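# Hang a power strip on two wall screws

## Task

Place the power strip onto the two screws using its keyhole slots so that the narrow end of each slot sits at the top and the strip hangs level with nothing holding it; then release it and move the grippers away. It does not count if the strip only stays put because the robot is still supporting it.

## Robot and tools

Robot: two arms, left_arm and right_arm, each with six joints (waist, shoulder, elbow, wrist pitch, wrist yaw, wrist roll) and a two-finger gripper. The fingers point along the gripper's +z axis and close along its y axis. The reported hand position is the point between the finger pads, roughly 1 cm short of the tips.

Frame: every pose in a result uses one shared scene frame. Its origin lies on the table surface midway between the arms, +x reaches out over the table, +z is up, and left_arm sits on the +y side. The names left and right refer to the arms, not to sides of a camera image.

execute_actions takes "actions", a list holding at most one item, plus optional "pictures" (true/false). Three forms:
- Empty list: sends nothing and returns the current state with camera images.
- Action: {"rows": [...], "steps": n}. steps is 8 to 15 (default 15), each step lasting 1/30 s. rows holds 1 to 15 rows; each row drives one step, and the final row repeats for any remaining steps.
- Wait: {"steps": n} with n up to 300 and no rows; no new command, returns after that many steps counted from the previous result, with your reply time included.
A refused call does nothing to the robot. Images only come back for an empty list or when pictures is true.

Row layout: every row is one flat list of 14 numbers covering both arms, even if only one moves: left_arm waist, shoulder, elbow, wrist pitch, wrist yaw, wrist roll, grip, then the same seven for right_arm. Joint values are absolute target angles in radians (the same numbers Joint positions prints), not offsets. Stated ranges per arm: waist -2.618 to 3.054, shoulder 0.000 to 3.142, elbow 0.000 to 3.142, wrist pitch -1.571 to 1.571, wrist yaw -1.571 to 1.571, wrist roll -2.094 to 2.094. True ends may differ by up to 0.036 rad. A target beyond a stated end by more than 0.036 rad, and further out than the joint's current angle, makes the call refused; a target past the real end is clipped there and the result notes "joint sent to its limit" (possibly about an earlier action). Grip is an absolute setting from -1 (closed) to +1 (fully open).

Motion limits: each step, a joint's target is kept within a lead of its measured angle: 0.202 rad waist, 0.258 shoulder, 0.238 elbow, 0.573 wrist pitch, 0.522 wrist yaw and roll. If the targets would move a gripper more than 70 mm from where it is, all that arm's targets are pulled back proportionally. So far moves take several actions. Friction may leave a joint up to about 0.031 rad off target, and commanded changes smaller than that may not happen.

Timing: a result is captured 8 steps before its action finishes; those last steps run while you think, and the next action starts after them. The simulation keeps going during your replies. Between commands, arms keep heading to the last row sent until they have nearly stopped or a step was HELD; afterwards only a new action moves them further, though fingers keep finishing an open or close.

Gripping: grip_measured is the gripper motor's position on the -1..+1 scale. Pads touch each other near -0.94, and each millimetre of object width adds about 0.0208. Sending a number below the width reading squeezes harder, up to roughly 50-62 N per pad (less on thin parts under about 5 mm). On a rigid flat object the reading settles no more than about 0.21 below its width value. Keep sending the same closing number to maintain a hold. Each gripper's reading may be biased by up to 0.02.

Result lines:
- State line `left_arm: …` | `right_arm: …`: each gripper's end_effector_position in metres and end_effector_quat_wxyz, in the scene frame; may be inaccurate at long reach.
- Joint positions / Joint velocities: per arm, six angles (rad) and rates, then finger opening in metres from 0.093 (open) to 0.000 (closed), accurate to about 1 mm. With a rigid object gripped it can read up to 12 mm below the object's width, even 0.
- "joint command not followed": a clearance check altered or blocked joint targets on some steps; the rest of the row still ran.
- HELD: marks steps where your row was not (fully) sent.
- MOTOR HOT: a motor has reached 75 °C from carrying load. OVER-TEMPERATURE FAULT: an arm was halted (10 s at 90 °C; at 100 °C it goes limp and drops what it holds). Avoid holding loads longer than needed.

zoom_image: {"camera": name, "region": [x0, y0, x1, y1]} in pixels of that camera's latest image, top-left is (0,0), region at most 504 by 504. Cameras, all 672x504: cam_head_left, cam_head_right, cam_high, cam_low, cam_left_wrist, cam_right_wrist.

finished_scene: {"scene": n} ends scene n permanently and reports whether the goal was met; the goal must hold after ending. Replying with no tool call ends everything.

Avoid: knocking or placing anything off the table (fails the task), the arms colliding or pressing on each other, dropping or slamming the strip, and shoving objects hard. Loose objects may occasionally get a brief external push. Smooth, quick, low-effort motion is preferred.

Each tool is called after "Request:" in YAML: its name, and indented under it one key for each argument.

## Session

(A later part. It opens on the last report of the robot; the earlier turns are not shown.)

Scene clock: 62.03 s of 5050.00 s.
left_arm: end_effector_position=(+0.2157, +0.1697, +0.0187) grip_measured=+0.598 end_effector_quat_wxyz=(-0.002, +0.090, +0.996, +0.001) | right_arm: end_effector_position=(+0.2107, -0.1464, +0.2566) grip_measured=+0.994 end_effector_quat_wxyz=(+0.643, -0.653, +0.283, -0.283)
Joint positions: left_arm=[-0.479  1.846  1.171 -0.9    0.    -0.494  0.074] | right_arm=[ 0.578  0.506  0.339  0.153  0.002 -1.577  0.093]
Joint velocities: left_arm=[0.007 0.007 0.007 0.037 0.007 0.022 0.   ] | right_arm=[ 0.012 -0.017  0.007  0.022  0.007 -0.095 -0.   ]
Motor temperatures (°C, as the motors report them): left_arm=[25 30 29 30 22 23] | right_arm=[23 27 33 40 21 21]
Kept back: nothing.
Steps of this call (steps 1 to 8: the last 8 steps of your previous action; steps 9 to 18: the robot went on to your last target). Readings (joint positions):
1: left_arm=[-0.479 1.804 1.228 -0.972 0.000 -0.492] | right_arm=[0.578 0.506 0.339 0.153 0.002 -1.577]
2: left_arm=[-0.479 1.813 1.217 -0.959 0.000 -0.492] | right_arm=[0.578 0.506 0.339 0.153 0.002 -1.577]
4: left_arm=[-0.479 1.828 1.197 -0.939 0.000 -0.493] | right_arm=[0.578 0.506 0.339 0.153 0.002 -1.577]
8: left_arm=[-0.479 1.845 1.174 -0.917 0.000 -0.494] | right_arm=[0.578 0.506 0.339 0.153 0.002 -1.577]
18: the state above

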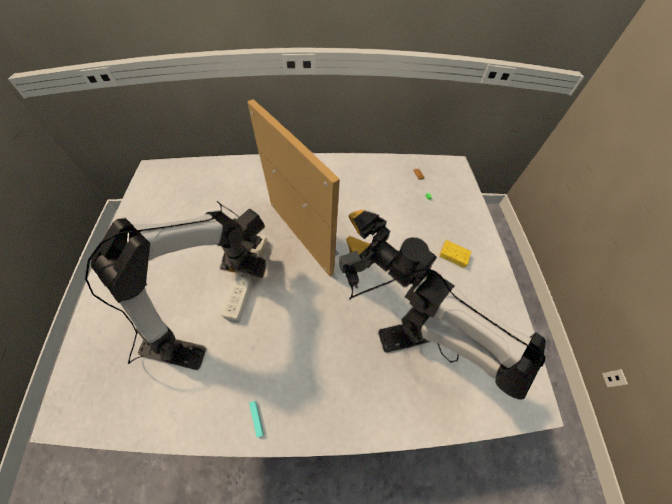

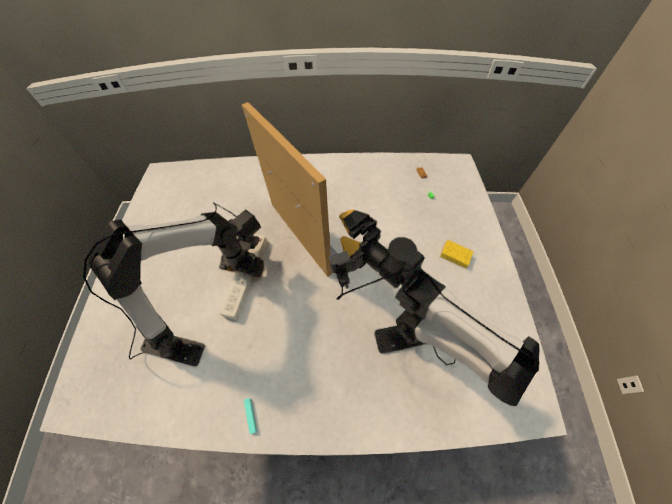

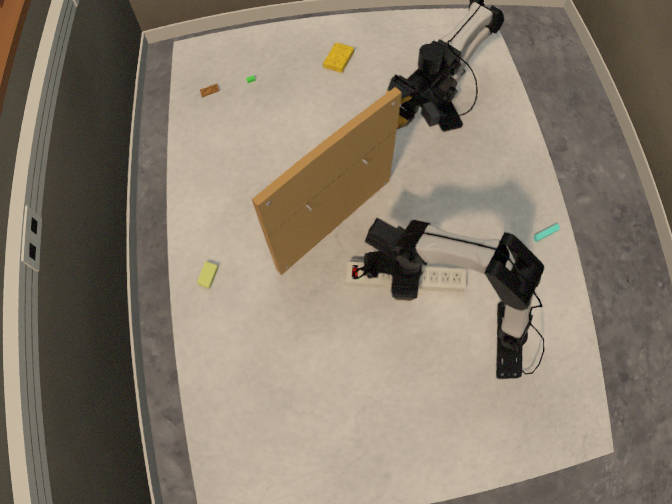

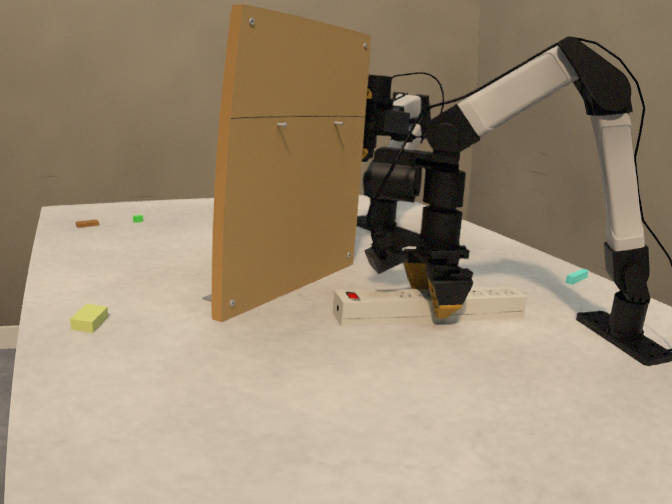

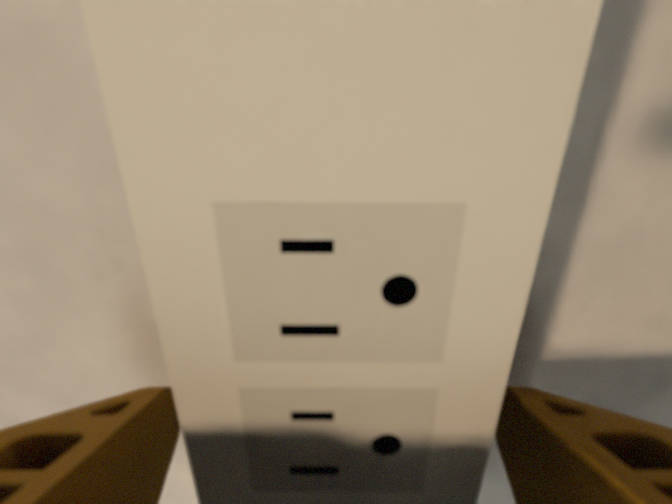

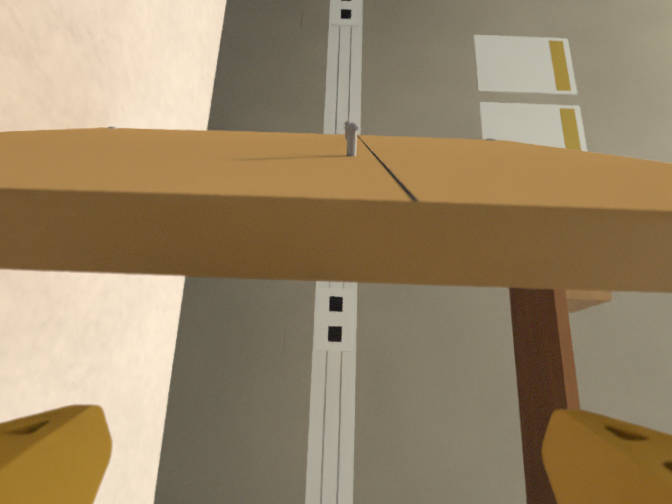

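Request:
execute_actions:
  actions:
    - {"rows": [[-0.487,1.852,1.156,-0.887,-0.011,-0.500,0.54,0.569,0.485,0.328,0.152,-0.010,-1.585,1],[-0.487,1.852,1.156,-0.887,-0.011,-0.500,0.47,0.569,0.485,0.328,0.152,-0.010,-1.585,1],[-0.487,1.852,1.156,-0.887,-0.011,-0.500,0.40,0.569,0.485,0.328,0.152,-0.010,-1.585,1],[-0.487,1.852,1.156,-0.887,-0.011,-0.500,0.33,0.569,0.485,0.328,0.152,-0.010,-1.585,1],[-0.487,1.852,1.156,-0.887,-0.011,-0.500,0.27,0.569,0.485,0.328,0.152,-0.010,-1.585,1],[-0.487,1.852,1.156,-0.887,-0.011,-0.500,0.22,0.569,0.485,0.328,0.152,-0.010,-1.585,1],[-0.487,1.852,1.156,-0.887,-0.011,-0.500,0.18,0.569,0.485,0.328,0.152,-0.010,-1.585,1],[-0.487,1.852,1.156,-0.887,-0.011,-0.500,0.15,0.569,0.485,0.328,0.152,-0.010,-1.585,1],[-0.487,1.852,1.156,-0.887,-0.011,-0.500,0.13,0.569,0.485,0.328,0.152,-0.010,-1.585,1],[-0.487,1.852,1.156,-0.887,-0.011,-0.500,0.11,0.569,0.485,0.328,0.152,-0.010,-1.585,1],[-0.487,1.852,1.156,-0.887,-0.011,-0.500,0.09,0.569,0.485,0.328,0.152,-0.010,-1.585,1],[-0.487,1.852,1.156,-0.887,-0.011,-0.500,0.07,0.569,0.485,0.328,0.152,-0.010,-1.585,1],[-0.487,1.852,1.156,-0.887,-0.011,-0.500,0.05,0.569,0.485,0.328,0.152,-0.010,-1.585,1],[-0.487,1.852,1.156,-0.887,-0.011,-0.500,0.03,0.569,0.485,0.328,0.152,-0.010,-1.585,1],[-0.487,1.852,1.156,-0.887,-0.011,-0.500,0.01,0.569,0.485,0.328,0.152,-0.010,-1.585,1]], "steps": 15}

Request:
execute_actions:
  actions:
    - {"rows": [[-0.487,1.852,1.156,-0.887,-0.011,-0.500,-0.02,0.569,0.485,0.328,0.152,-0.010,-1.585,1],[-0.487,1.852,1.156,-0.887,-0.011,-0.500,-0.05,0.569,0.485,0.328,0.152,-0.010,-1.585,1],[-0.487,1.852,1.156,-0.887,-0.011,-0.500,-0.08,0.569,0.485,0.328,0.152,-0.010,-1.585,1],[-0.487,1.852,1.156,-0.887,-0.011,-0.500,-0.11,0.569,0.485,0.328,0.152,-0.010,-1.585,1],[-0.487,1.852,1.156,-0.887,-0.011,-0.500,-0.14,0.569,0.485,0.328,0.152,-0.010,-1.585,1],[-0.487,1.852,1.156,-0.887,-0.011,-0.500,-0.17,0.569,0.485,0.328,0.152,-0.010,-1.585,1],[-0.487,1.852,1.156,-0.887,-0.011,-0.500,-0.20,0.569,0.485,0.328,0.152,-0.010,-1.585,1],[-0.487,1.852,1.156,-0.887,-0.011,-0.500,-0.23,0.569,0.485,0.328,0.152,-0.010,-1.585,1],[-0.487,1.852,1.156,-0.887,-0.011,-0.500,-0.25,0.569,0.485,0.328,0.152,-0.010,-1.585,1]], "steps": 9}

Request:
execute_actions:
  actions:
    - {"steps": 14}
  pictures: true

Scene clock: 63.83 s of 5050.00 s.
left_arm: end_effector_position=(+0.2160, +0.1694, +0.0187) grip_measured=+0.203 end_effector_quat_wxyz=(-0.001, +0.090, +0.996, +0.001) | right_arm: end_effector_position=(+0.2107, -0.1464, +0.2566) grip_measured=+0.994 end_effector_quat_wxyz=(+0.643, -0.653, +0.283, -0.283)
Joint positions: left_arm=[-0.479  1.846  1.171 -0.898  0.    -0.494  0.055] | right_arm=[ 0.578  0.506  0.339  0.153  0.002 -1.577  0.093]
Joint velocities: left_arm=[-0.007 -0.007  0.012 -0.022  0.022  0.007 -0.042] | right_arm=[-0.017  0.007  0.002 -0.051 -0.007  0.022  0.   ]
Motor temperatures (°C, as the motors report them): left_arm=[25 30 29 30 22 23] | right_arm=[23 27 33 40 21 21]
Steps of this call (steps 1 to 15: the robot went on to your last target; steps 16 to 47: nothing new was sent; steps 48 to 54: the first 7 steps of this action). Readings (joint positions):
48: left_arm=[-0.479 1.846 1.171 -0.898 0.000 -0.494] | right_arm=[0.578 0.506 0.339 0.153 0.002 -1.577]
49: left_arm=[-0.479 1.846 1.171 -0.898 0.000 -0.494] | right_arm=[0.578 0.506 0.339 0.153 0.002 -1.577]
51: left_arm=[-0.479 1.846 1.171 -0.898 0.000 -0.494] | right_arm=[0.578 0.506 0.339 0.153 0.002 -1.577]
54: the state above

Scene clock: 64.13 s of 5050.00 s.
left_arm: end_effector_position=(+0.2161, +0.1696, +0.0187) grip_measured=+0.005 end_effector_quat_wxyz=(-0.001, +0.090, +0.996, +0.001) | right_arm: end_effector_position=(+0.2107, -0.1464, +0.2566) grip_measured=+0.994 end_effector_quat_wxyz=(+0.643, -0.653, +0.283, -0.283)
Joint positions: left_arm=[-0.479  1.846  1.171 -0.898 -0.001 -0.494  0.045] | right_arm=[ 0.578  0.506  0.339  0.153  0.002 -1.577  0.093]
Joint velocities: left_arm=[-0.002 -0.007  0.017  0.007 -0.022 -0.022 -0.025] | right_arm=[-0.002  0.002 -0.002  0.022  0.022 -0.11  -0.001]
Motor temperatures (°C, as the motors report them): left_arm=[25 30 29 30 22 23] | right_arm=[23 27 33 40 21 21]
Steps of this call (steps 1 to 8: the last 8 steps of your previous action; step 9: the first step of this action). Readings (joint positions):
9: the state above

Scene clock: 64.60 s of 5050.00 s.
left_arm: end_effector_position=(+0.2161, +0.1696, +0.0187) grip_measured=-0.054 end_effector_quat_wxyz=(-0.001, +0.089, +0.996, +0.001) | right_arm: end_effector_position=(+0.2107, -0.1464, +0.2566) grip_measured=+0.994 end_effector_quat_wxyz=(+0.643, -0.653, +0.283, -0.283)
Joint positions: left_arm=[-0.479  1.846  1.171 -0.898 -0.001 -0.495  0.043] | right_arm=[ 0.578  0.506  0.339  0.153  0.002 -1.577  0.093]
Joint velocities: left_arm=[-0.002 -0.017 -0.022 -0.007  0.022 -0.007 -0.   ] | right_arm=[-0.017 -0.017  0.002 -0.066 -0.051 -0.022  0.001]
Motor temperatures (°C, as the motors report them): left_arm=[25 30 29 30 22 23] | right_arm=[23 27 33 40 21 21]
Kept back: nothing.
Steps of this call (steps 1 to 8: the last 8 steps of your previous action; steps 9 to 14: the robot went on to your last target). Readings (joint positions):
1: left_arm=[-0.479 1.846 1.171 -0.898 -0.001 -0.495] | right_arm=[0.578 0.506 0.339 0.153 0.002 -1.577]
2: left_arm=[-0.479 1.846 1.171 -0.898 -0.001 -0.495] | right_arm=[0.578 0.506 0.339 0.153 0.002 -1.577]
4: left_arm=[-0.479 1.846 1.171 -0.898 -0.001 -0.495] | right_arm=[0.578 0.506 0.339 0.153 0.002 -1.577]
8: left_arm=[-0.479 1.846 1.171 -0.898 -0.001 -0.495] | right_arm=[0.578 0.506 0.339 0.153 0.002 -1.577]
14: the state above

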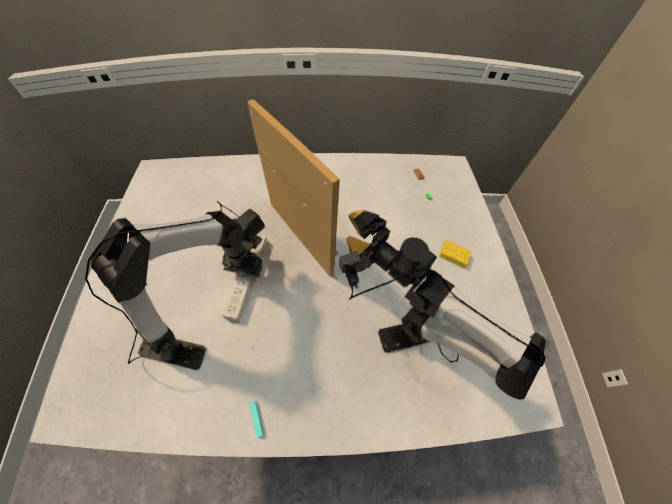

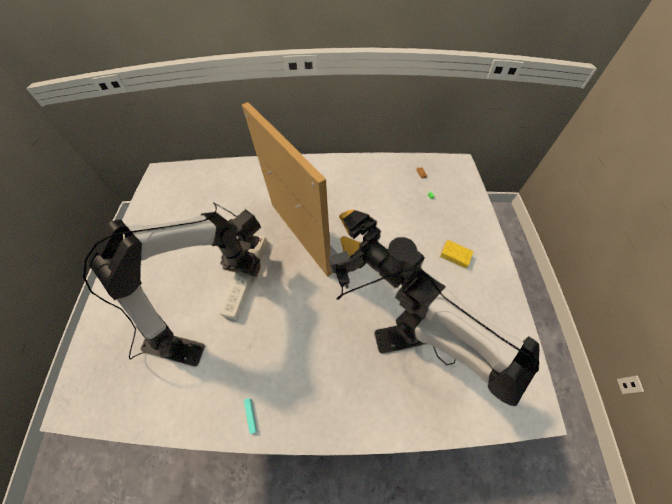

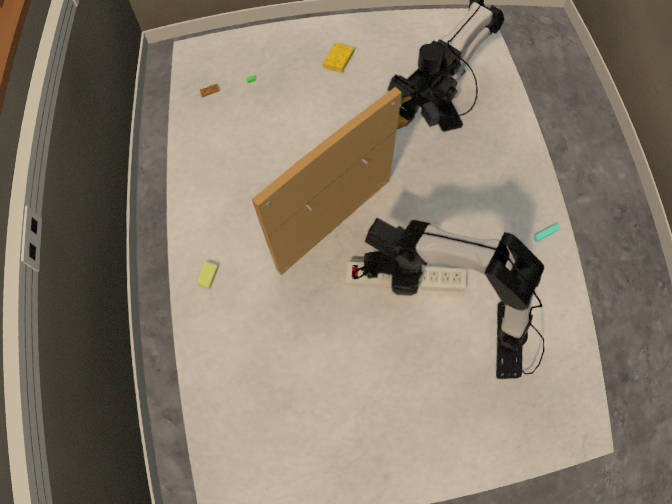

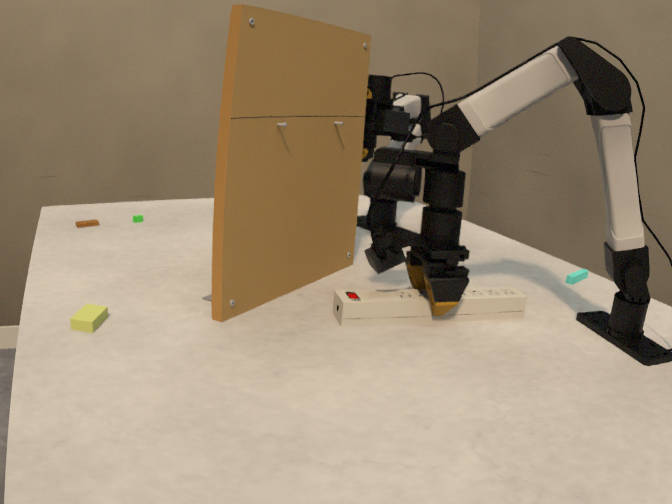

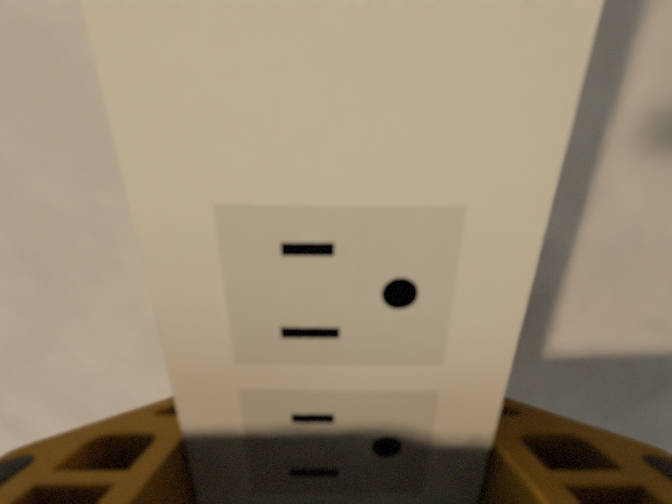

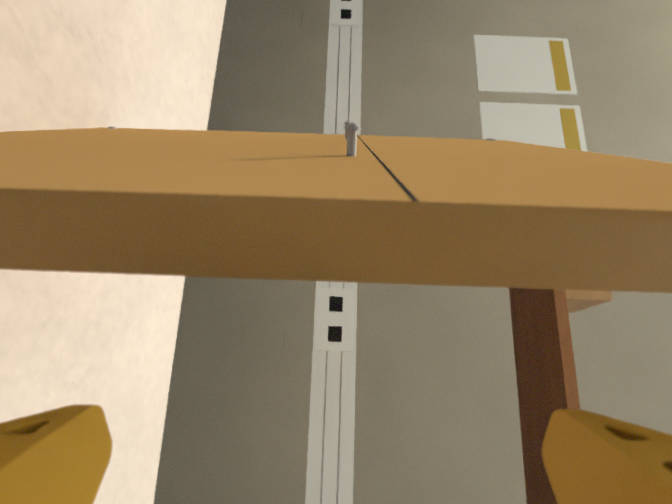

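Request:
execute_actions:
  actions:
    - {"rows": [[-0.487,1.845,1.166,-0.895,-0.011,-0.498,-0.25,0.569,0.485,0.328,0.152,-0.010,-1.585,1],[-0.487,1.837,1.176,-0.902,-0.011,-0.496,-0.25,0.569,0.485,0.328,0.152,-0.010,-1.585,1],[-0.487,1.830,1.185,-0.9086,-0.011,-0.495,-0.25,0.569,0.485,0.328,0.152,-0.010,-1.585,1],[-0.487,1.8242,1.185,-0.9130,-0.011,-0.495,-0.25,0.569,0.485,0.328,0.152,-0.010,-1.585,1],[-0.487,1.8210,1.185,-0.9182,-0.011,-0.495,-0.25,0.569,0.485,0.328,0.152,-0.010,-1.585,1],[-0.487,1.8170,1.185,-0.9240,-0.011,-0.495,-0.25,0.569,0.485,0.328,0.152,-0.010,-1.585,1],[-0.487,1.8124,1.185,-0.9304,-0.011,-0.495,-0.25,0.569,0.485,0.328,0.152,-0.010,-1.585,1],[-0.487,1.8071,1.185,-0.9374,-0.011,-0.495,-0.25,0.569,0.485,0.328,0.152,-0.010,-1.585,1],[-0.487,1.8011,1.185,-0.9450,-0.011,-0.4925,-0.25,0.569,0.485,0.328,0.152,-0.010,-1.585,1],[-0.487,1.7945,1.185,-0.9531,-0.011,-0.4848,-0.25,0.569,0.485,0.328,0.152,-0.010,-1.585,1],[-0.487,1.7872,1.185,-0.9619,-0.011,-0.4724,-0.25,0.569,0.485,0.328,0.152,-0.010,-1.585,1],[-0.487,1.7794,1.185,-0.9711,-0.011,-0.4548,-0.25,0.569,0.485,0.328,0.152,-0.010,-1.585,1],[-0.487,1.7710,1.185,-0.9805,-0.011,-0.4324,-0.25,0.569,0.485,0.328,0.152,-0.010,-1.585,1],[-0.487,1.7619,1.185,-0.9897,-0.011,-0.4055,-0.25,0.569,0.485,0.328,0.152,-0.010,-1.585,1],[-0.487,1.7524,1.185,-0.9984,-0.011,-0.3738,-0.25,0.569,0.485,0.328,0.152,-0.010,-1.585,1]], "steps": 15}

Request:
execute_actions:
  actions:
    - {"rows": [[-0.487,1.7423,1.1846,-1.0070,-0.011,-0.3375,-0.25,0.569,0.485,0.328,0.152,-0.010,-1.585,1],[-0.487,1.7318,1.1836,-1.0153,-0.011,-0.2971,-0.25,0.569,0.485,0.328,0.152,-0.010,-1.585,1],[-0.487,1.7208,1.1817,-1.0217,-0.011,-0.2526,-0.25,0.569,0.485,0.328,0.152,-0.010,-1.585,1],[-0.487,1.7093,1.1792,-1.0257,-0.011,-0.2043,-0.25,0.569,0.485,0.328,0.152,-0.010,-1.585,1],[-0.487,1.6975,1.1759,-1.0264,-0.011,-0.1523,-0.25,0.569,0.485,0.328,0.152,-0.010,-1.585,1],[-0.487,1.6853,1.1719,-1.0246,-0.011,-0.0968,-0.25,0.569,0.485,0.328,0.152,-0.010,-1.585,1],[-0.487,1.6728,1.1673,-1.0197,-0.011,-0.0383,-0.25,0.569,0.485,0.328,0.152,-0.010,-1.585,1],[-0.487,1.6600,1.1620,-1.0117,-0.011,0.0230,-0.25,0.569,0.485,0.328,0.152,-0.010,-1.585,1],[-0.487,1.6469,1.1560,-1.0014,-0.011,0.0868,-0.25,0.569,0.485,0.328,0.152,-0.010,-1.585,1],[-0.487,1.6336,1.1493,-0.9880,-0.011,0.1529,-0.25,0.569,0.485,0.328,0.152,-0.010,-1.585,1],[-0.487,1.6201,1.1420,-0.9719,-0.011,0.2209,-0.25,0.569,0.485,0.328,0.152,-0.010,-1.585,1],[-0.487,1.6064,1.1341,-0.9530,-0.011,0.2903,-0.25,0.569,0.485,0.328,0.152,-0.010,-1.585,1],[-0.487,1.5927,1.1256,-0.9314,-0.011,0.3612,-0.25,0.569,0.485,0.328,0.152,-0.010,-1.585,1],[-0.487,1.5789,1.1166,-0.9074,-0.011,0.4326,-0.25,0.569,0.485,0.328,0.152,-0.010,-1.585,1],[-0.487,1.5650,1.1070,-0.8807,-0.011,0.5049,-0.25,0.569,0.485,0.328,0.152,-0.010,-1.585,1]], "steps": 15}

Request:
execute_actions:
  actions:
    - {"rows": [[-0.4869,1.5511,1.0968,-0.8516,-0.0106,0.5771,-0.25,0.569,0.485,0.328,0.152,-0.010,-1.585,1],[-0.4867,1.5373,1.0862,-0.8201,-0.0095,0.6494,-0.25,0.569,0.485,0.328,0.152,-0.010,-1.585,1],[-0.4864,1.5236,1.0751,-0.7865,-0.0076,0.7208,-0.25,0.569,0.485,0.328,0.152,-0.010,-1.585,1],[-0.4859,1.5099,1.0636,-0.7505,-0.0049,0.7917,-0.25,0.569,0.485,0.328,0.152,-0.010,-1.585,1],[-0.4853,1.4964,1.0518,-0.7124,-0.0015,0.8611,-0.25,0.569,0.485,0.328,0.152,-0.010,-1.585,1],[-0.4845,1.4831,1.0395,-0.6725,0.0027,0.9291,-0.25,0.569,0.485,0.328,0.152,-0.010,-1.585,1],[-0.4837,1.4700,1.0269,-0.6308,0.0075,0.9952,-0.25,0.569,0.485,0.328,0.152,-0.010,-1.585,1],[-0.4827,1.4572,1.0140,-0.5873,0.0130,1.0590,-0.25,0.569,0.485,0.328,0.152,-0.010,-1.585,1],[-0.4816,1.4447,1.0008,-0.5423,0.0192,1.1203,-0.25,0.569,0.485,0.328,0.152,-0.010,-1.585,1],[-0.4803,1.4325,0.9875,-0.4958,0.0260,1.1788,-0.25,0.569,0.485,0.328,0.152,-0.010,-1.585,1],[-0.4790,1.4207,0.9739,-0.4481,0.0333,1.2343,-0.25,0.569,0.485,0.328,0.152,-0.010,-1.585,1],[-0.4776,1.4092,0.9602,-0.3992,0.0413,1.2863,-0.25,0.569,0.485,0.328,0.152,-0.010,-1.585,1],[-0.4760,1.3982,0.9464,-0.3494,0.0497,1.3346,-0.25,0.569,0.485,0.328,0.152,-0.010,-1.585,1],[-0.4744,1.3877,0.9325,-0.2987,0.0586,1.3791,-0.25,0.569,0.485,0.328,0.152,-0.010,-1.585,1],[-0.4728,1.3776,0.9185,-0.2473,0.0680,1.4195,-0.25,0.569,0.485,0.328,0.152,-0.010,-1.585,1]], "steps": 15}

Request:
execute_actions:
  actions:
    - {"rows": [[-0.4710,1.3681,0.9045,-0.1954,0.0777,1.4558,-0.25,0.569,0.485,0.328,0.152,-0.010,-1.585,1],[-0.4692,1.3590,0.8906,-0.1430,0.0878,1.4875,-0.25,0.569,0.485,0.328,0.152,-0.010,-1.585,1],[-0.4673,1.3506,0.8768,-0.0904,0.0982,1.5144,-0.25,0.569,0.485,0.328,0.152,-0.010,-1.585,1],[-0.4654,1.3428,0.8631,-0.0377,0.1088,1.5368,-0.25,0.569,0.485,0.328,0.152,-0.010,-1.585,1],[-0.4634,1.3355,0.8495,0.0147,0.1196,1.5544,-0.25,0.569,0.485,0.328,0.152,-0.010,-1.585,1],[-0.4615,1.3289,0.8362,0.0672,0.1305,1.5668,-0.25,0.569,0.485,0.328,0.152,-0.010,-1.585,1],[-0.4595,1.3229,0.8230,0.1190,0.1415,1.5745,-0.25,0.569,0.485,0.328,0.152,-0.010,-1.585,1],[-0.4575,1.3176,0.8101,0.1703,0.1525,1.577,-0.25,0.569,0.485,0.328,0.152,-0.010,-1.585,1],[-0.4555,1.3130,0.7975,0.2213,0.1635,1.577,-0.25,0.569,0.485,0.328,0.152,-0.010,-1.585,1],[-0.4536,1.3090,0.7853,0.2714,0.1744,1.577,-0.25,0.569,0.485,0.328,0.152,-0.010,-1.585,1],[-0.4516,1.3058,0.7734,0.3205,0.1852,1.577,-0.25,0.569,0.485,0.328,0.152,-0.010,-1.585,1],[-0.4497,1.3033,0.7619,0.3687,0.1958,1.577,-0.25,0.569,0.485,0.328,0.152,-0.010,-1.585,1],[-0.4478,1.3014,0.7508,0.4153,0.2062,1.577,-0.25,0.569,0.485,0.328,0.152,-0.010,-1.585,1],[-0.4460,1.3004,0.7402,0.4600,0.2163,1.577,-0.25,0.569,0.485,0.328,0.152,-0.010,-1.585,1],[-0.4443,1.300,0.7300,0.5027,0.2260,1.577,-0.25,0.569,0.485,0.328,0.152,-0.010,-1.585,1]], "steps": 15}

Request:
execute_actions:
  actions:
    - {"rows": [[-0.4426,1.300,0.7204,0.5431,0.2354,1.577,-0.25,0.569,0.485,0.328,0.152,-0.010,-1.585,1],[-0.4410,1.300,0.7114,0.5814,0.2443,1.577,-0.25,0.569,0.485,0.328,0.152,-0.010,-1.585,1],[-0.4394,1.300,0.7029,0.6173,0.2527,1.577,-0.25,0.569,0.485,0.328,0.152,-0.010,-1.585,1],[-0.4380,1.300,0.6950,0.6507,0.2607,1.577,-0.25,0.569,0.485,0.328,0.152,-0.010,-1.585,1],[-0.4367,1.300,0.6877,0.6816,0.2680,1.577,-0.25,0.569,0.485,0.328,0.152,-0.010,-1.585,1],[-0.4354,1.300,0.6810,0.7099,0.2748,1.577,-0.25,0.569,0.485,0.328,0.152,-0.010,-1.585,1],[-0.4343,1.300,0.6750,0.7358,0.2810,1.577,-0.25,0.569,0.485,0.328,0.152,-0.010,-1.585,1],[-0.4333,1.300,0.6697,0.7590,0.2865,1.577,-0.25,0.569,0.485,0.328,0.152,-0.010,-1.585,1],[-0.4325,1.300,0.6651,0.7794,0.2913,1.577,-0.25,0.569,0.485,0.328,0.152,-0.010,-1.585,1],[-0.4317,1.300,0.6611,0.7972,0.2955,1.577,-0.25,0.569,0.485,0.328,0.152,-0.010,-1.585,1],[-0.4311,1.300,0.6578,0.8120,0.2989,1.577,-0.25,0.569,0.485,0.328,0.152,-0.010,-1.585,1],[-0.4306,1.300,0.6553,0.8243,0.3016,1.577,-0.25,0.569,0.485,0.328,0.152,-0.010,-1.585,1],[-0.4303,1.300,0.6534,0.8339,0.3035,1.577,-0.25,0.569,0.485,0.328,0.152,-0.010,-1.585,1],[-0.4301,1.300,0.6524,0.8413,0.3046,1.577,-0.25,0.569,0.485,0.328,0.152,-0.010,-1.585,1],[-0.430,1.300,0.652,0.846,0.305,1.577,-0.25,0.569,0.485,0.328,0.152,-0.010,-1.585,1]], "steps": 15}

Request:
execute_actions:
  actions:
    - {"steps": 30}
  pictures: true

Scene clock: 77.73 s of 5050.00 s.
left_arm: end_effector_position=(+0.2160, +0.1697, +0.0187) grip_measured=-0.054 end_effector_quat_wxyz=(-0.001, +0.089, +0.996, +0.001) | right_arm: end_effector_position=(+0.2107, -0.1464, +0.2566) grip_measured=+0.994 end_effector_quat_wxyz=(+0.643, -0.653, +0.283, -0.283)
Joint positions: left_arm=[-0.479  1.846  1.171 -0.899 -0.001 -0.495  0.043] | right_arm=[ 0.578  0.506  0.339  0.153  0.002 -1.577  0.093]
Joint velocities: left_arm=[ 0.007 -0.017 -0.002 -0.022  0.037 -0.081  0.001] | right_arm=[-0.017  0.007 -0.002 -0.037  0.066  0.022 -0.001]
Motor temperatures (°C, as the motors report them): left_arm=[25 30 29 30 22 23] | right_arm=[23 27 34 40 21 21]
Steps of this call (steps 1 to 15: the robot went on to your last target; steps 16 to 90: nothing new was sent; then 9.90 s passed at rest; steps 91 to 97: the first 7 steps of this action). Readings (joint positions):
91: left_arm=[-0.479 1.846 1.171 -0.898 -0.001 -0.495] | right_arm=[0.578 0.506 0.339 0.153 0.002 -1.577]
92: left_arm=[-0.479 1.846 1.171 -0.898 -0.001 -0.495] | right_arm=[0.578 0.506 0.339 0.153 0.002 -1.577]
94: left_arm=[-0.479 1.846 1.171 -0.898 -0.001 -0.495] | right_arm=[0.578 0.506 0.339 0.153 0.002 -1.577]
97: the state above

Scene clock: 78.23 s of 5050.00 s.
left_arm: end_effector_position=(+0.2040, +0.1797, +0.0511) grip_measured=-0.054 end_effector_quat_wxyz=(+0.004, +0.219, +0.976, -0.000) | right_arm: end_effector_position=(+0.2107, -0.1464, +0.2566) grip_measured=+0.994 end_effector_quat_wxyz=(+0.643, -0.653, +0.283, -0.283)
Joint positions: left_arm=[-0.479  1.735  1.171 -0.999 -0.003 -0.232  0.043] | right_arm=[ 0.578  0.506  0.339  0.153  0.002 -1.577  0.093]
Joint velocities: left_arm=[-0.002 -0.354 -0.007 -0.11  -0.037  1.311 -0.   ] | right_arm=[ 0.002  0.012 -0.002  0.037  0.007 -0.11  -0.   ]
Motor temperatures (°C, as the motors report them): left_arm=[25 30 29 30 22 23] | right_arm=[23 27 34 40 21 21]
Steps of this call (steps 1 to 8: the last 8 steps of your previous action; steps 9 to 15: the first 7 steps of this action). Readings (joint positions):
9: left_arm=[-0.479 1.806 1.171 -0.955 -0.002 -0.432] | right_arm=[0.578 0.506 0.339 0.153 0.002 -1.577]
10: left_arm=[-0.479 1.795 1.171 -0.964 -0.002 -0.408] | right_arm=[0.578 0.506 0.339 0.153 0.002 -1.577]
12: left_arm=[-0.479 1.772 1.171 -0.981 -0.002 -0.349] | right_arm=[0.578 0.506 0.339 0.153 0.002 -1.577]
15: the state above

Scene clock: 78.73 s of 5050.00 s.
left_arm: end_effector_position=(+0.2153, +0.1706, +0.0807) grip_measured=-0.054 end_effector_quat_wxyz=(+0.133, +0.628, +0.767, +0.003) | right_arm: end_effector_position=(+0.2107, -0.1464, +0.2566) grip_measured=+0.994 end_effector_quat_wxyz=(+0.643, -0.653, +0.283, -0.283)
Joint positions: left_arm=[-0.479  1.534  1.042 -0.811 -0.002  0.699  0.043] | right_arm=[ 0.578  0.506  0.339  0.153  0.002 -1.577  0.093]
Joint velocities: left_arm=[-0.017 -0.383 -0.379  0.916  0.066  1.956  0.001] | right_arm=[-0.002 -0.012 -0.022 -0.007 -0.007 -0.066  0.   ]
Motor temperatures (°C, as the motors report them): left_arm=[25 30 29 30 22 23] | right_arm=[23 27 34 40 21 21]
Steps of this call (steps 1 to 8: the last 8 steps of your previous action; steps 9 to 15: the first 7 steps of this action). Readings (joint positions):
9: left_arm=[-0.479 1.613 1.112 -0.949 -0.004 0.288] | right_arm=[0.578 0.506 0.339 0.153 0.002 -1.577]
10: left_arm=[-0.479 1.600 1.101 -0.933 -0.004 0.355] | right_arm=[0.578 0.506 0.339 0.153 0.002 -1.577]
12: left_arm=[-0.479 1.574 1.078 -0.891 -0.004 0.492] | right_arm=[0.578 0.506 0.339 0.153 0.002 -1.577]
15: the state above

Scene clock: 79.23 s of 5050.00 s.
left_arm: end_effector_position=(+0.2599, +0.1160, +0.1317) grip_measured=-0.054 end_effector_quat_wxyz=(+0.384, +0.810, +0.427, +0.116) | right_arm: end_effector_position=(+0.2107, -0.1464, +0.2566) grip_measured=+0.994 end_effector_quat_wxyz=(+0.643, -0.653, +0.283, -0.283)
Joint positions: left_arm=[-0.477  1.38   0.832 -0.2    0.089  1.461  0.043] | right_arm=[ 0.578  0.506  0.339  0.153  0.002 -1.577  0.093]
Joint velocities: left_arm=[ 0.037 -0.188 -0.408  1.399  0.271  0.681  0.001] | right_arm=[-0.002 -0.007 -0.007  0.051 -0.037  0.037  0.001]
Motor temperatures (°C, as the motors report them): left_arm=[25 30 29 30 22 23] | right_arm=[23 27 34 40 21 21]
Steps of this call (steps 1 to 8: the last 8 steps of your previous action; steps 9 to 15: the first 7 steps of this action). Readings (joint positions):
9: left_arm=[-0.479 1.429 0.918 -0.473 0.037 1.241] | right_arm=[0.578 0.506 0.339 0.153 0.002 -1.577]
10: left_arm=[-0.479 1.419 0.903 -0.429 0.045 1.287] | right_arm=[0.578 0.506 0.339 0.153 0.002 -1.577]
12: left_arm=[-0.479 1.402 0.874 -0.339 0.061 1.369] | right_arm=[0.578 0.506 0.339 0.153 0.002 -1.577]
15: the state above

Scene clock: 79.73 s of 5050.00 s.
left_arm: end_effector_position=(+0.2800, +0.0852, +0.2074) grip_measured=-0.054 end_effector_quat_wxyz=(+0.590, +0.729, +0.288, +0.191) | right_arm: end_effector_position=(+0.2107, -0.1464, +0.2566) grip_measured=+0.994 end_effector_quat_wxyz=(+0.643, -0.653, +0.283, -0.283)
Joint positions: left_arm=[-0.449  1.349  0.67   0.441  0.23   1.563  0.043] | right_arm=[ 0.578  0.506  0.339  0.153  0.002 -1.577  0.093]
Joint velocities: left_arm=[ 0.037 -0.012 -0.212  0.93   0.168 -0.022  0.001] | right_arm=[-0.002 -0.002 -0.002 -0.037 -0.066 -0.022  0.001]
Motor temperatures (°C, as the motors report them): left_arm=[25 30 29 31 22 23] | right_arm=[23 27 34 40 21 21]
Steps of this call (steps 1 to 8: the last 8 steps of your previous action; steps 9 to 15: the first 7 steps of this action). Readings (joint positions):
9: left_arm=[-0.458 1.350 0.723 0.211 0.176 1.553] | right_arm=[0.578 0.506 0.339 0.153 0.002 -1.577]
10: left_arm=[-0.456 1.349 0.712 0.254 0.186 1.556] | right_arm=[0.578 0.506 0.339 0.153 0.002 -1.577]
12: left_arm=[-0.453 1.349 0.694 0.335 0.204 1.560] | right_arm=[0.578 0.506 0.339 0.153 0.002 -1.577]
15: the state above

Scene clock: 80.73 s of 5050.00 s.
left_arm: end_effector_position=(+0.2759, +0.0787, +0.2498) grip_measured=-0.054 end_effector_quat_wxyz=(+0.664, +0.679, +0.229, +0.215) | right_arm: end_effector_position=(+0.2107, -0.1464, +0.2566) grip_measured=+0.994 end_effector_quat_wxyz=(+0.643, -0.653, +0.283, -0.283)
Joint positions: left_arm=[-0.443  1.349  0.637  0.685  0.293  1.567  0.043] | right_arm=[ 0.578  0.506  0.339  0.153  0.002 -1.577  0.093]
Joint velocities: left_arm=[-0.017 -0.007 -0.007  0.037 -0.066  0.051  0.   ] | right_arm=[ 0.002 -0.017 -0.022 -0.022  0.037 -0.037  0.001]
Motor temperatures (°C, as the motors report them): left_arm=[25 30 29 32 22 23] | right_arm=[23 27 34 40 21 21]
Kept back: nothing.
Steps of this call (steps 1 to 8: the last 8 steps of your previous action; steps 9 to 30: the robot went on to your last target). Readings (joint positions):
1: left_arm=[-0.448 1.349 0.663 0.472 0.238 1.564] | right_arm=[0.578 0.506 0.339 0.153 0.002 -1.577]
2: left_arm=[-0.447 1.349 0.657 0.501 0.246 1.565] | right_arm=[0.578 0.506 0.339 0.153 0.002 -1.577]
4: left_arm=[-0.445 1.349 0.648 0.553 0.259 1.566] | right_arm=[0.578 0.506 0.339 0.153 0.002 -1.577]
8: left_arm=[-0.443 1.349 0.638 0.629 0.277 1.566] | right_arm=[0.578 0.506 0.339 0.153 0.002 -1.577]
30: the state above
All arms were judged still, so your last target was given up. Only a new action makes them travel on or press farther. Fingers that are still opening or closing keep moving.

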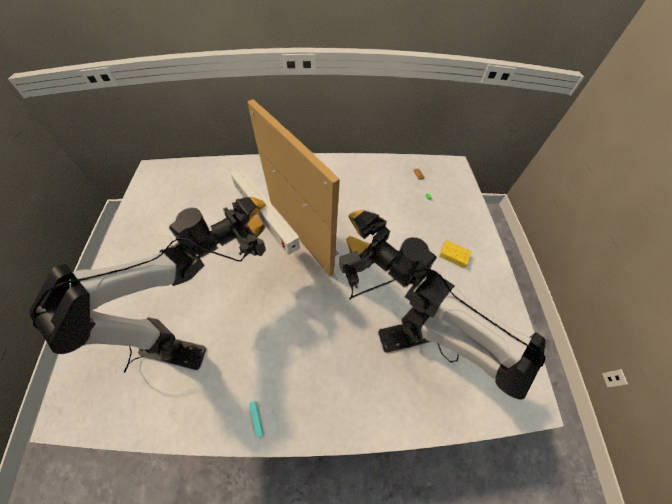

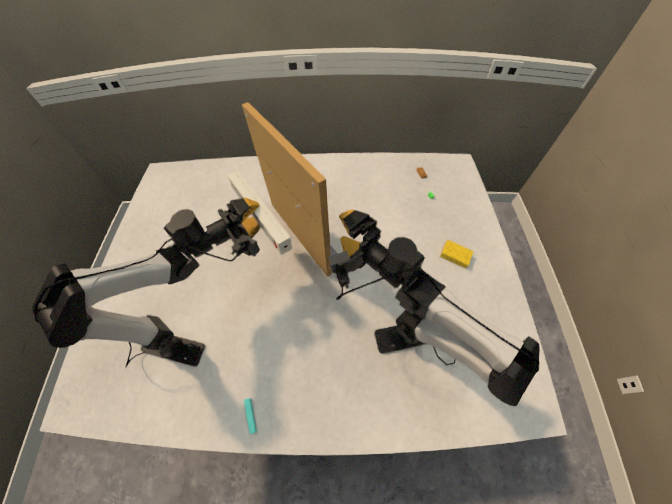

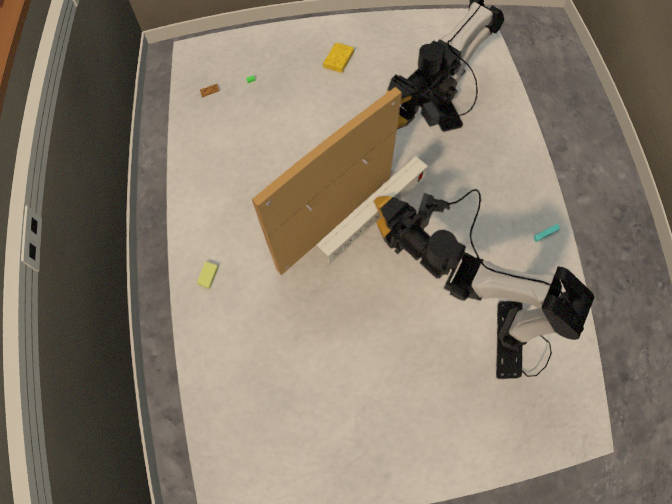

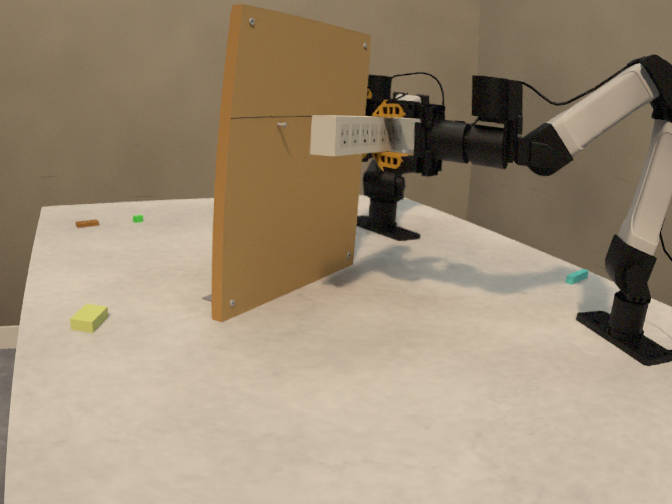

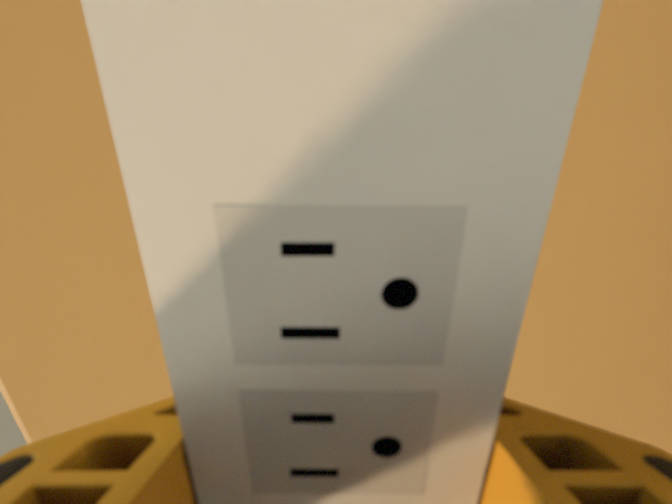

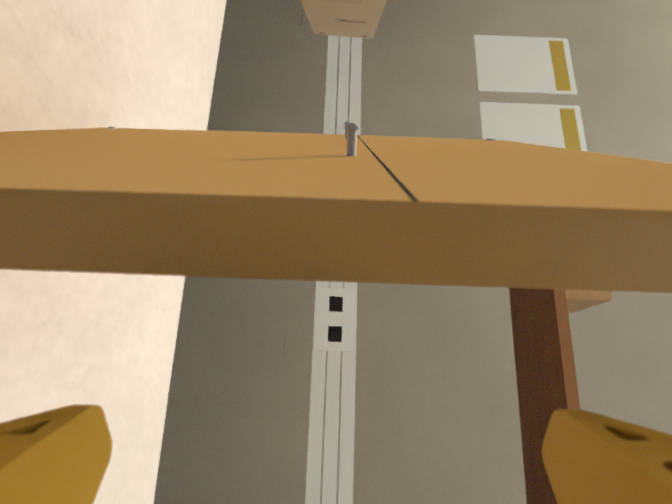

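Request:
zoom_image:
  camera: "cam_high"
  region: [250, 90, 450, 280]

Request:
zoom_image:
  camera: "cam_right_wrist"
  region: [260, 0, 440, 180]

Region (250, 90, 450, 280) of cam_high's 672x504 image, scaled by 2.520, with more detail than that image has; it fills the top 479 rows of this view, and the rest is white.

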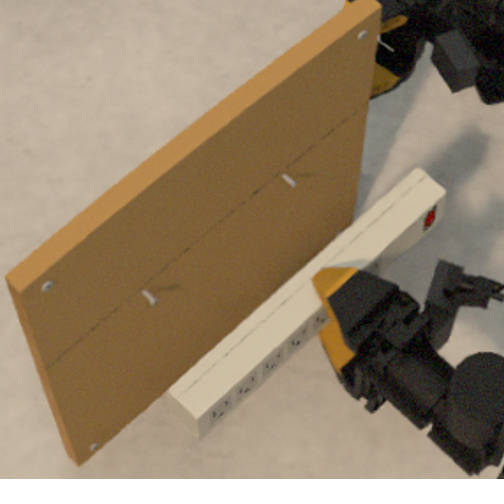

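Region (260, 0, 440, 180) of cam_right_wrist's 672x504 image, scaled by 2.800, with more detail than that image has.

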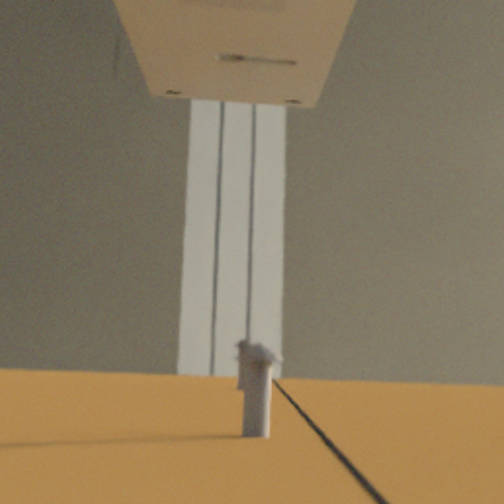

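Request:
execute_actions:
  actions:
    - {"rows": [[-0.438,1.308,0.667,0.846,0.305,1.577,-0.25,0.569,0.485,0.328,0.152,-0.010,-1.585,1],[-0.446,1.317,0.682,0.847,0.305,1.577,-0.25,0.569,0.485,0.328,0.152,-0.010,-1.585,1],[-0.453,1.325,0.696,0.849,0.306,1.577,-0.25,0.569,0.485,0.328,0.152,-0.010,-1.585,1],[-0.453,1.3263,0.6971,0.8514,0.3065,1.577,-0.25,0.569,0.485,0.328,0.152,-0.010,-1.585,1],[-0.4532,1.3302,0.7005,0.8543,0.3073,1.577,-0.25,0.569,0.485,0.328,0.152,-0.010,-1.585,1],[-0.4534,1.3365,0.7059,0.8577,0.3083,1.577,-0.25,0.569,0.485,0.328,0.152,-0.010,-1.585,1],[-0.4537,1.3452,0.7134,0.8616,0.3094,1.577,-0.25,0.569,0.485,0.328,0.152,-0.010,-1.585,1],[-0.4541,1.3559,0.7226,0.8657,0.3105,1.577,-0.25,0.569,0.485,0.328,0.152,-0.010,-1.585,1],[-0.4546,1.3685,0.7335,0.8700,0.3117,1.577,-0.25,0.569,0.485,0.328,0.152,-0.010,-1.585,1],[-0.4551,1.3826,0.7457,0.8745,0.3130,1.577,-0.25,0.569,0.485,0.328,0.152,-0.010,-1.585,1],[-0.4556,1.3979,0.7589,0.8790,0.3143,1.577,-0.25,0.569,0.485,0.328,0.152,-0.010,-1.585,1],[-0.4562,1.4140,0.7728,0.8833,0.3155,1.577,-0.25,0.569,0.485,0.328,0.152,-0.010,-1.585,1]], "steps": 12}

Request:
execute_actions:
  actions:
    - {"rows": [[-0.4568,1.4305,0.7870,0.8874,0.3166,1.577,-0.25,0.569,0.485,0.328,0.152,-0.010,-1.585,1],[-0.4574,1.4470,0.8012,0.8913,0.3177,1.577,-0.25,0.569,0.485,0.328,0.152,-0.010,-1.585,1],[-0.4580,1.4631,0.8151,0.8947,0.3187,1.577,-0.25,0.569,0.485,0.328,0.152,-0.010,-1.585,1],[-0.4585,1.4784,0.8283,0.8976,0.3195,1.577,-0.25,0.569,0.485,0.328,0.152,-0.010,-1.585,1],[-0.4590,1.4925,0.8405,0.8999,0.3201,1.577,-0.25,0.569,0.485,0.328,0.152,-0.010,-1.585,1],[-0.4595,1.5051,0.8514,0.9016,0.3206,1.577,-0.25,0.569,0.485,0.328,0.152,-0.010,-1.585,1],[-0.4599,1.5158,0.8606,0.9026,0.3209,1.577,-0.25,0.569,0.485,0.328,0.152,-0.010,-1.585,1],[-0.4602,1.5245,0.8681,0.903,0.321,1.577,-0.25,0.569,0.485,0.328,0.152,-0.010,-1.585,1],[-0.4604,1.5308,0.8735,0.903,0.321,1.577,-0.25,0.569,0.485,0.328,0.152,-0.010,-1.585,1],[-0.4606,1.5347,0.8769,0.903,0.321,1.577,-0.25,0.569,0.485,0.328,0.152,-0.010,-1.585,1],[-0.4606,1.536,0.878,0.903,0.321,1.577,-0.25,0.569,0.485,0.328,0.152,-0.010,-1.585,1]], "steps": 11}

Request:
execute_actions:
  actions:
    - {"steps": 22}
  pictures: true

Scene clock: 86.67 s of 5050.00 s.
left_arm: end_effector_position=(+0.2759, +0.0787, +0.2500) grip_measured=-0.054 end_effector_quat_wxyz=(+0.664, +0.678, +0.229, +0.215) | right_arm: end_effector_position=(+0.2107, -0.1464, +0.2566) grip_measured=+0.994 end_effector_quat_wxyz=(+0.643, -0.653, +0.283, -0.283)
Joint positions: left_arm=[-0.443  1.349  0.637  0.686  0.293  1.567  0.043] | right_arm=[ 0.578  0.506  0.339  0.153  0.002 -1.577  0.093]
Joint velocities: left_arm=[-0.007 -0.012 -0.012  0.022  0.051  0.037 -0.001] | right_arm=[ 0.002  0.007 -0.012  0.037  0.022 -0.037  0.   ]
Motor temperatures (°C, as the motors report them): left_arm=[25 31 30 38 22 23] | right_arm=[23 27 34 40 21 21]
Steps of this call (steps 1 to 90: nothing new was sent; then 2.80 s passed at rest; steps 91 to 94: the first 4 steps of this action). Readings (joint positions):
91: left_arm=[-0.443 1.349 0.637 0.685 0.293 1.567] | right_arm=[0.578 0.506 0.339 0.153 0.002 -1.577]
92: left_arm=[-0.443 1.349 0.637 0.685 0.293 1.567] | right_arm=[0.578 0.506 0.339 0.153 0.002 -1.577]
94: the state above

Scene clock: 87.03 s of 5050.00 s.
left_arm: end_effector_position=(+0.2950, +0.0623, +0.2587) grip_measured=-0.054 end_effector_quat_wxyz=(+0.673, +0.672, +0.220, +0.217) | right_arm: end_effector_position=(+0.2107, -0.1464, +0.2566) grip_measured=+0.994 end_effector_quat_wxyz=(+0.643, -0.653, +0.283, -0.283)
Joint positions: left_arm=[-0.443  1.452  0.73   0.721  0.304  1.567  0.043] | right_arm=[ 0.578  0.506  0.339  0.153  0.002 -1.577  0.093]
Joint velocities: left_arm=[0.007 0.471 0.413 0.11  0.037 0.081 0.   ] | right_arm=[ 0.007  0.002  0.002  0.037  0.051  0.051 -0.001]
Motor temperatures (°C, as the motors report them): left_arm=[25 31 30 38 22 23] | right_arm=[23 26 34 40 21 21]
Steps of this call (steps 1 to 8: the last 8 steps of your previous action; steps 9 to 11: the first 3 steps of this action). Readings (joint positions):
9: left_arm=[-0.443 1.418 0.701 0.711 0.302 1.567] | right_arm=[0.578 0.506 0.339 0.153 0.002 -1.577]
10: left_arm=[-0.443 1.435 0.716 0.716 0.303 1.567] | right_arm=[0.578 0.506 0.339 0.153 0.002 -1.577]
11: the state above

Scene clock: 87.77 s of 5050.00 s.
left_arm: end_effector_position=(+0.3129, +0.0443, +0.2546) grip_measured=-0.054 end_effector_quat_wxyz=(+0.673, +0.674, +0.216, +0.213) | right_arm: end_effector_position=(+0.2107, -0.1464, +0.2566) grip_measured=+0.994 end_effector_quat_wxyz=(+0.643, -0.653, +0.283, -0.283)
Joint positions: left_arm=[-0.449  1.56   0.814  0.743  0.31   1.567  0.043] | right_arm=[ 0.578  0.506  0.339  0.153  0.002 -1.577  0.093]
Joint velocities: left_arm=[ 0.002 -0.002 -0.007 -0.051  0.066  0.007 -0.001] | right_arm=[-0.017 -0.002  0.012  0.007 -0.007  0.051 -0.001]
Motor temperatures (°C, as the motors report them): left_arm=[25 31 30 39 22 23] | right_arm=[23 26 34 40 21 21]
Kept back: nothing.
Steps of this call (steps 1 to 8: the last 8 steps of your previous action; steps 9 to 22: the robot went on to your last target). Readings (joint positions):
1: left_arm=[-0.443 1.468 0.745 0.725 0.304 1.567] | right_arm=[0.578 0.506 0.339 0.153 0.002 -1.577]
2: left_arm=[-0.443 1.485 0.758 0.729 0.305 1.567] | right_arm=[0.578 0.506 0.339 0.153 0.002 -1.577]
4: left_arm=[-0.443 1.515 0.783 0.736 0.306 1.567] | right_arm=[0.578 0.506 0.339 0.153 0.002 -1.577]
8: left_arm=[-0.443 1.553 0.812 0.741 0.307 1.567] | right_arm=[0.578 0.506 0.339 0.153 0.002 -1.577]
22: the state above

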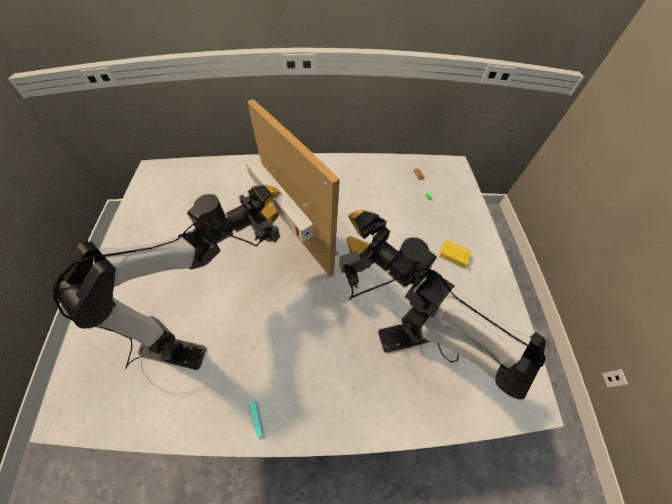

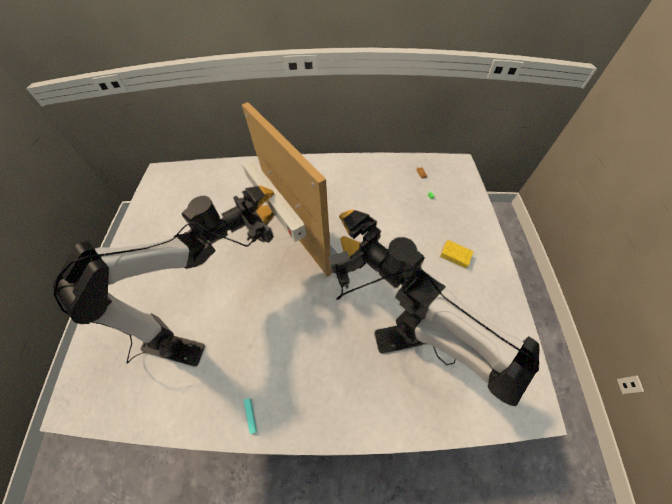

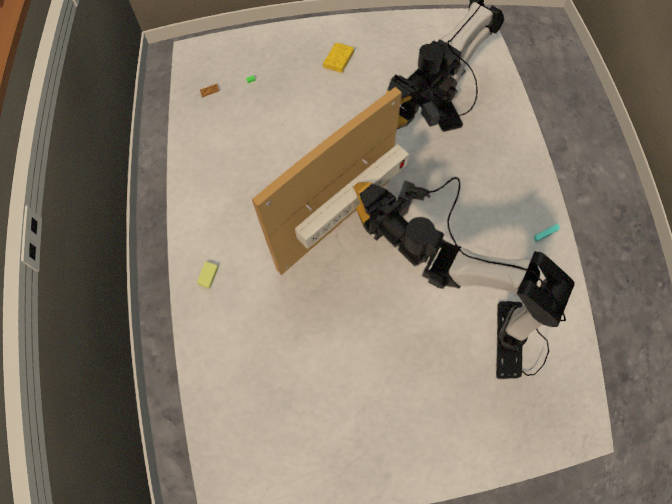

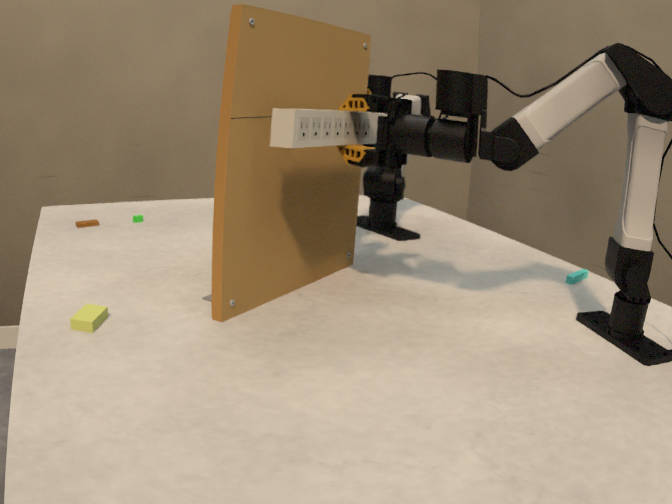

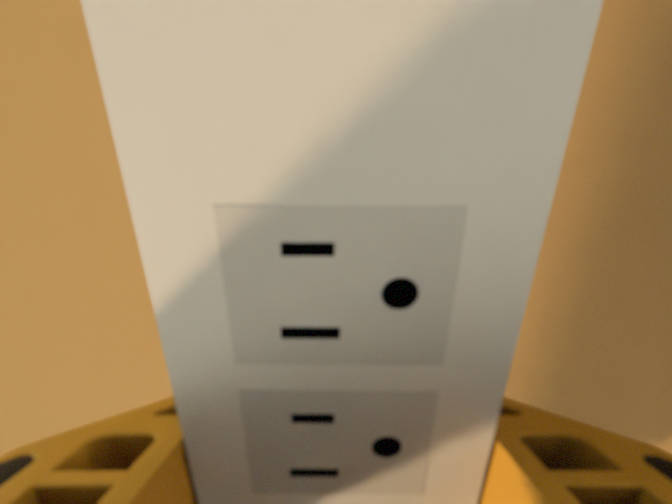

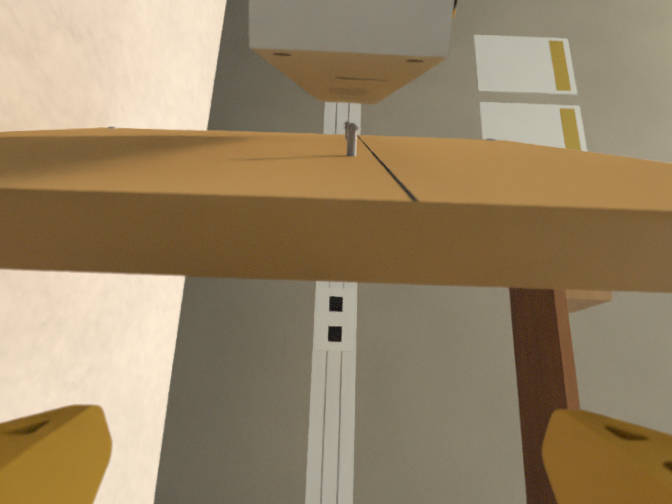

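Request:
zoom_image:
  camera: "cam_right_wrist"
  region: [240, 20, 460, 170]

Request:
zoom_image:
  camera: "cam_high"
  region: [270, 120, 430, 260]

Region (240, 20, 460, 170) of cam_right_wrist's 672x504 image, scaled by 2.291, with more detail than that image has; it fills the top 344 rows of this view, and the rest is white.

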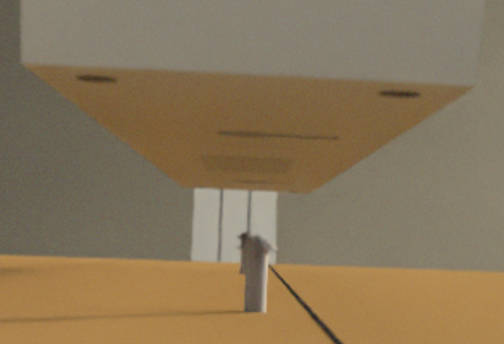

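Region (270, 120, 430, 260) of cam_high's 672x504 image, scaled by 3.150, with more detail than that image has; it fills the top 441 rows of this view, and the rest is white.

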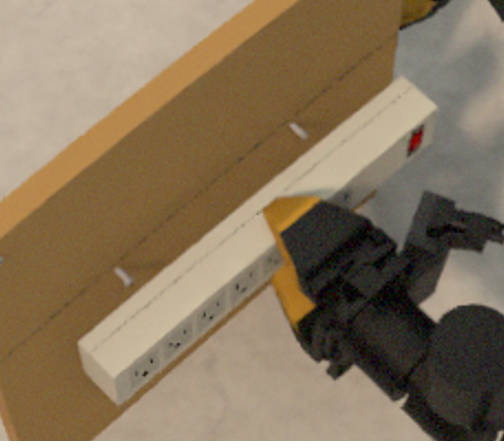

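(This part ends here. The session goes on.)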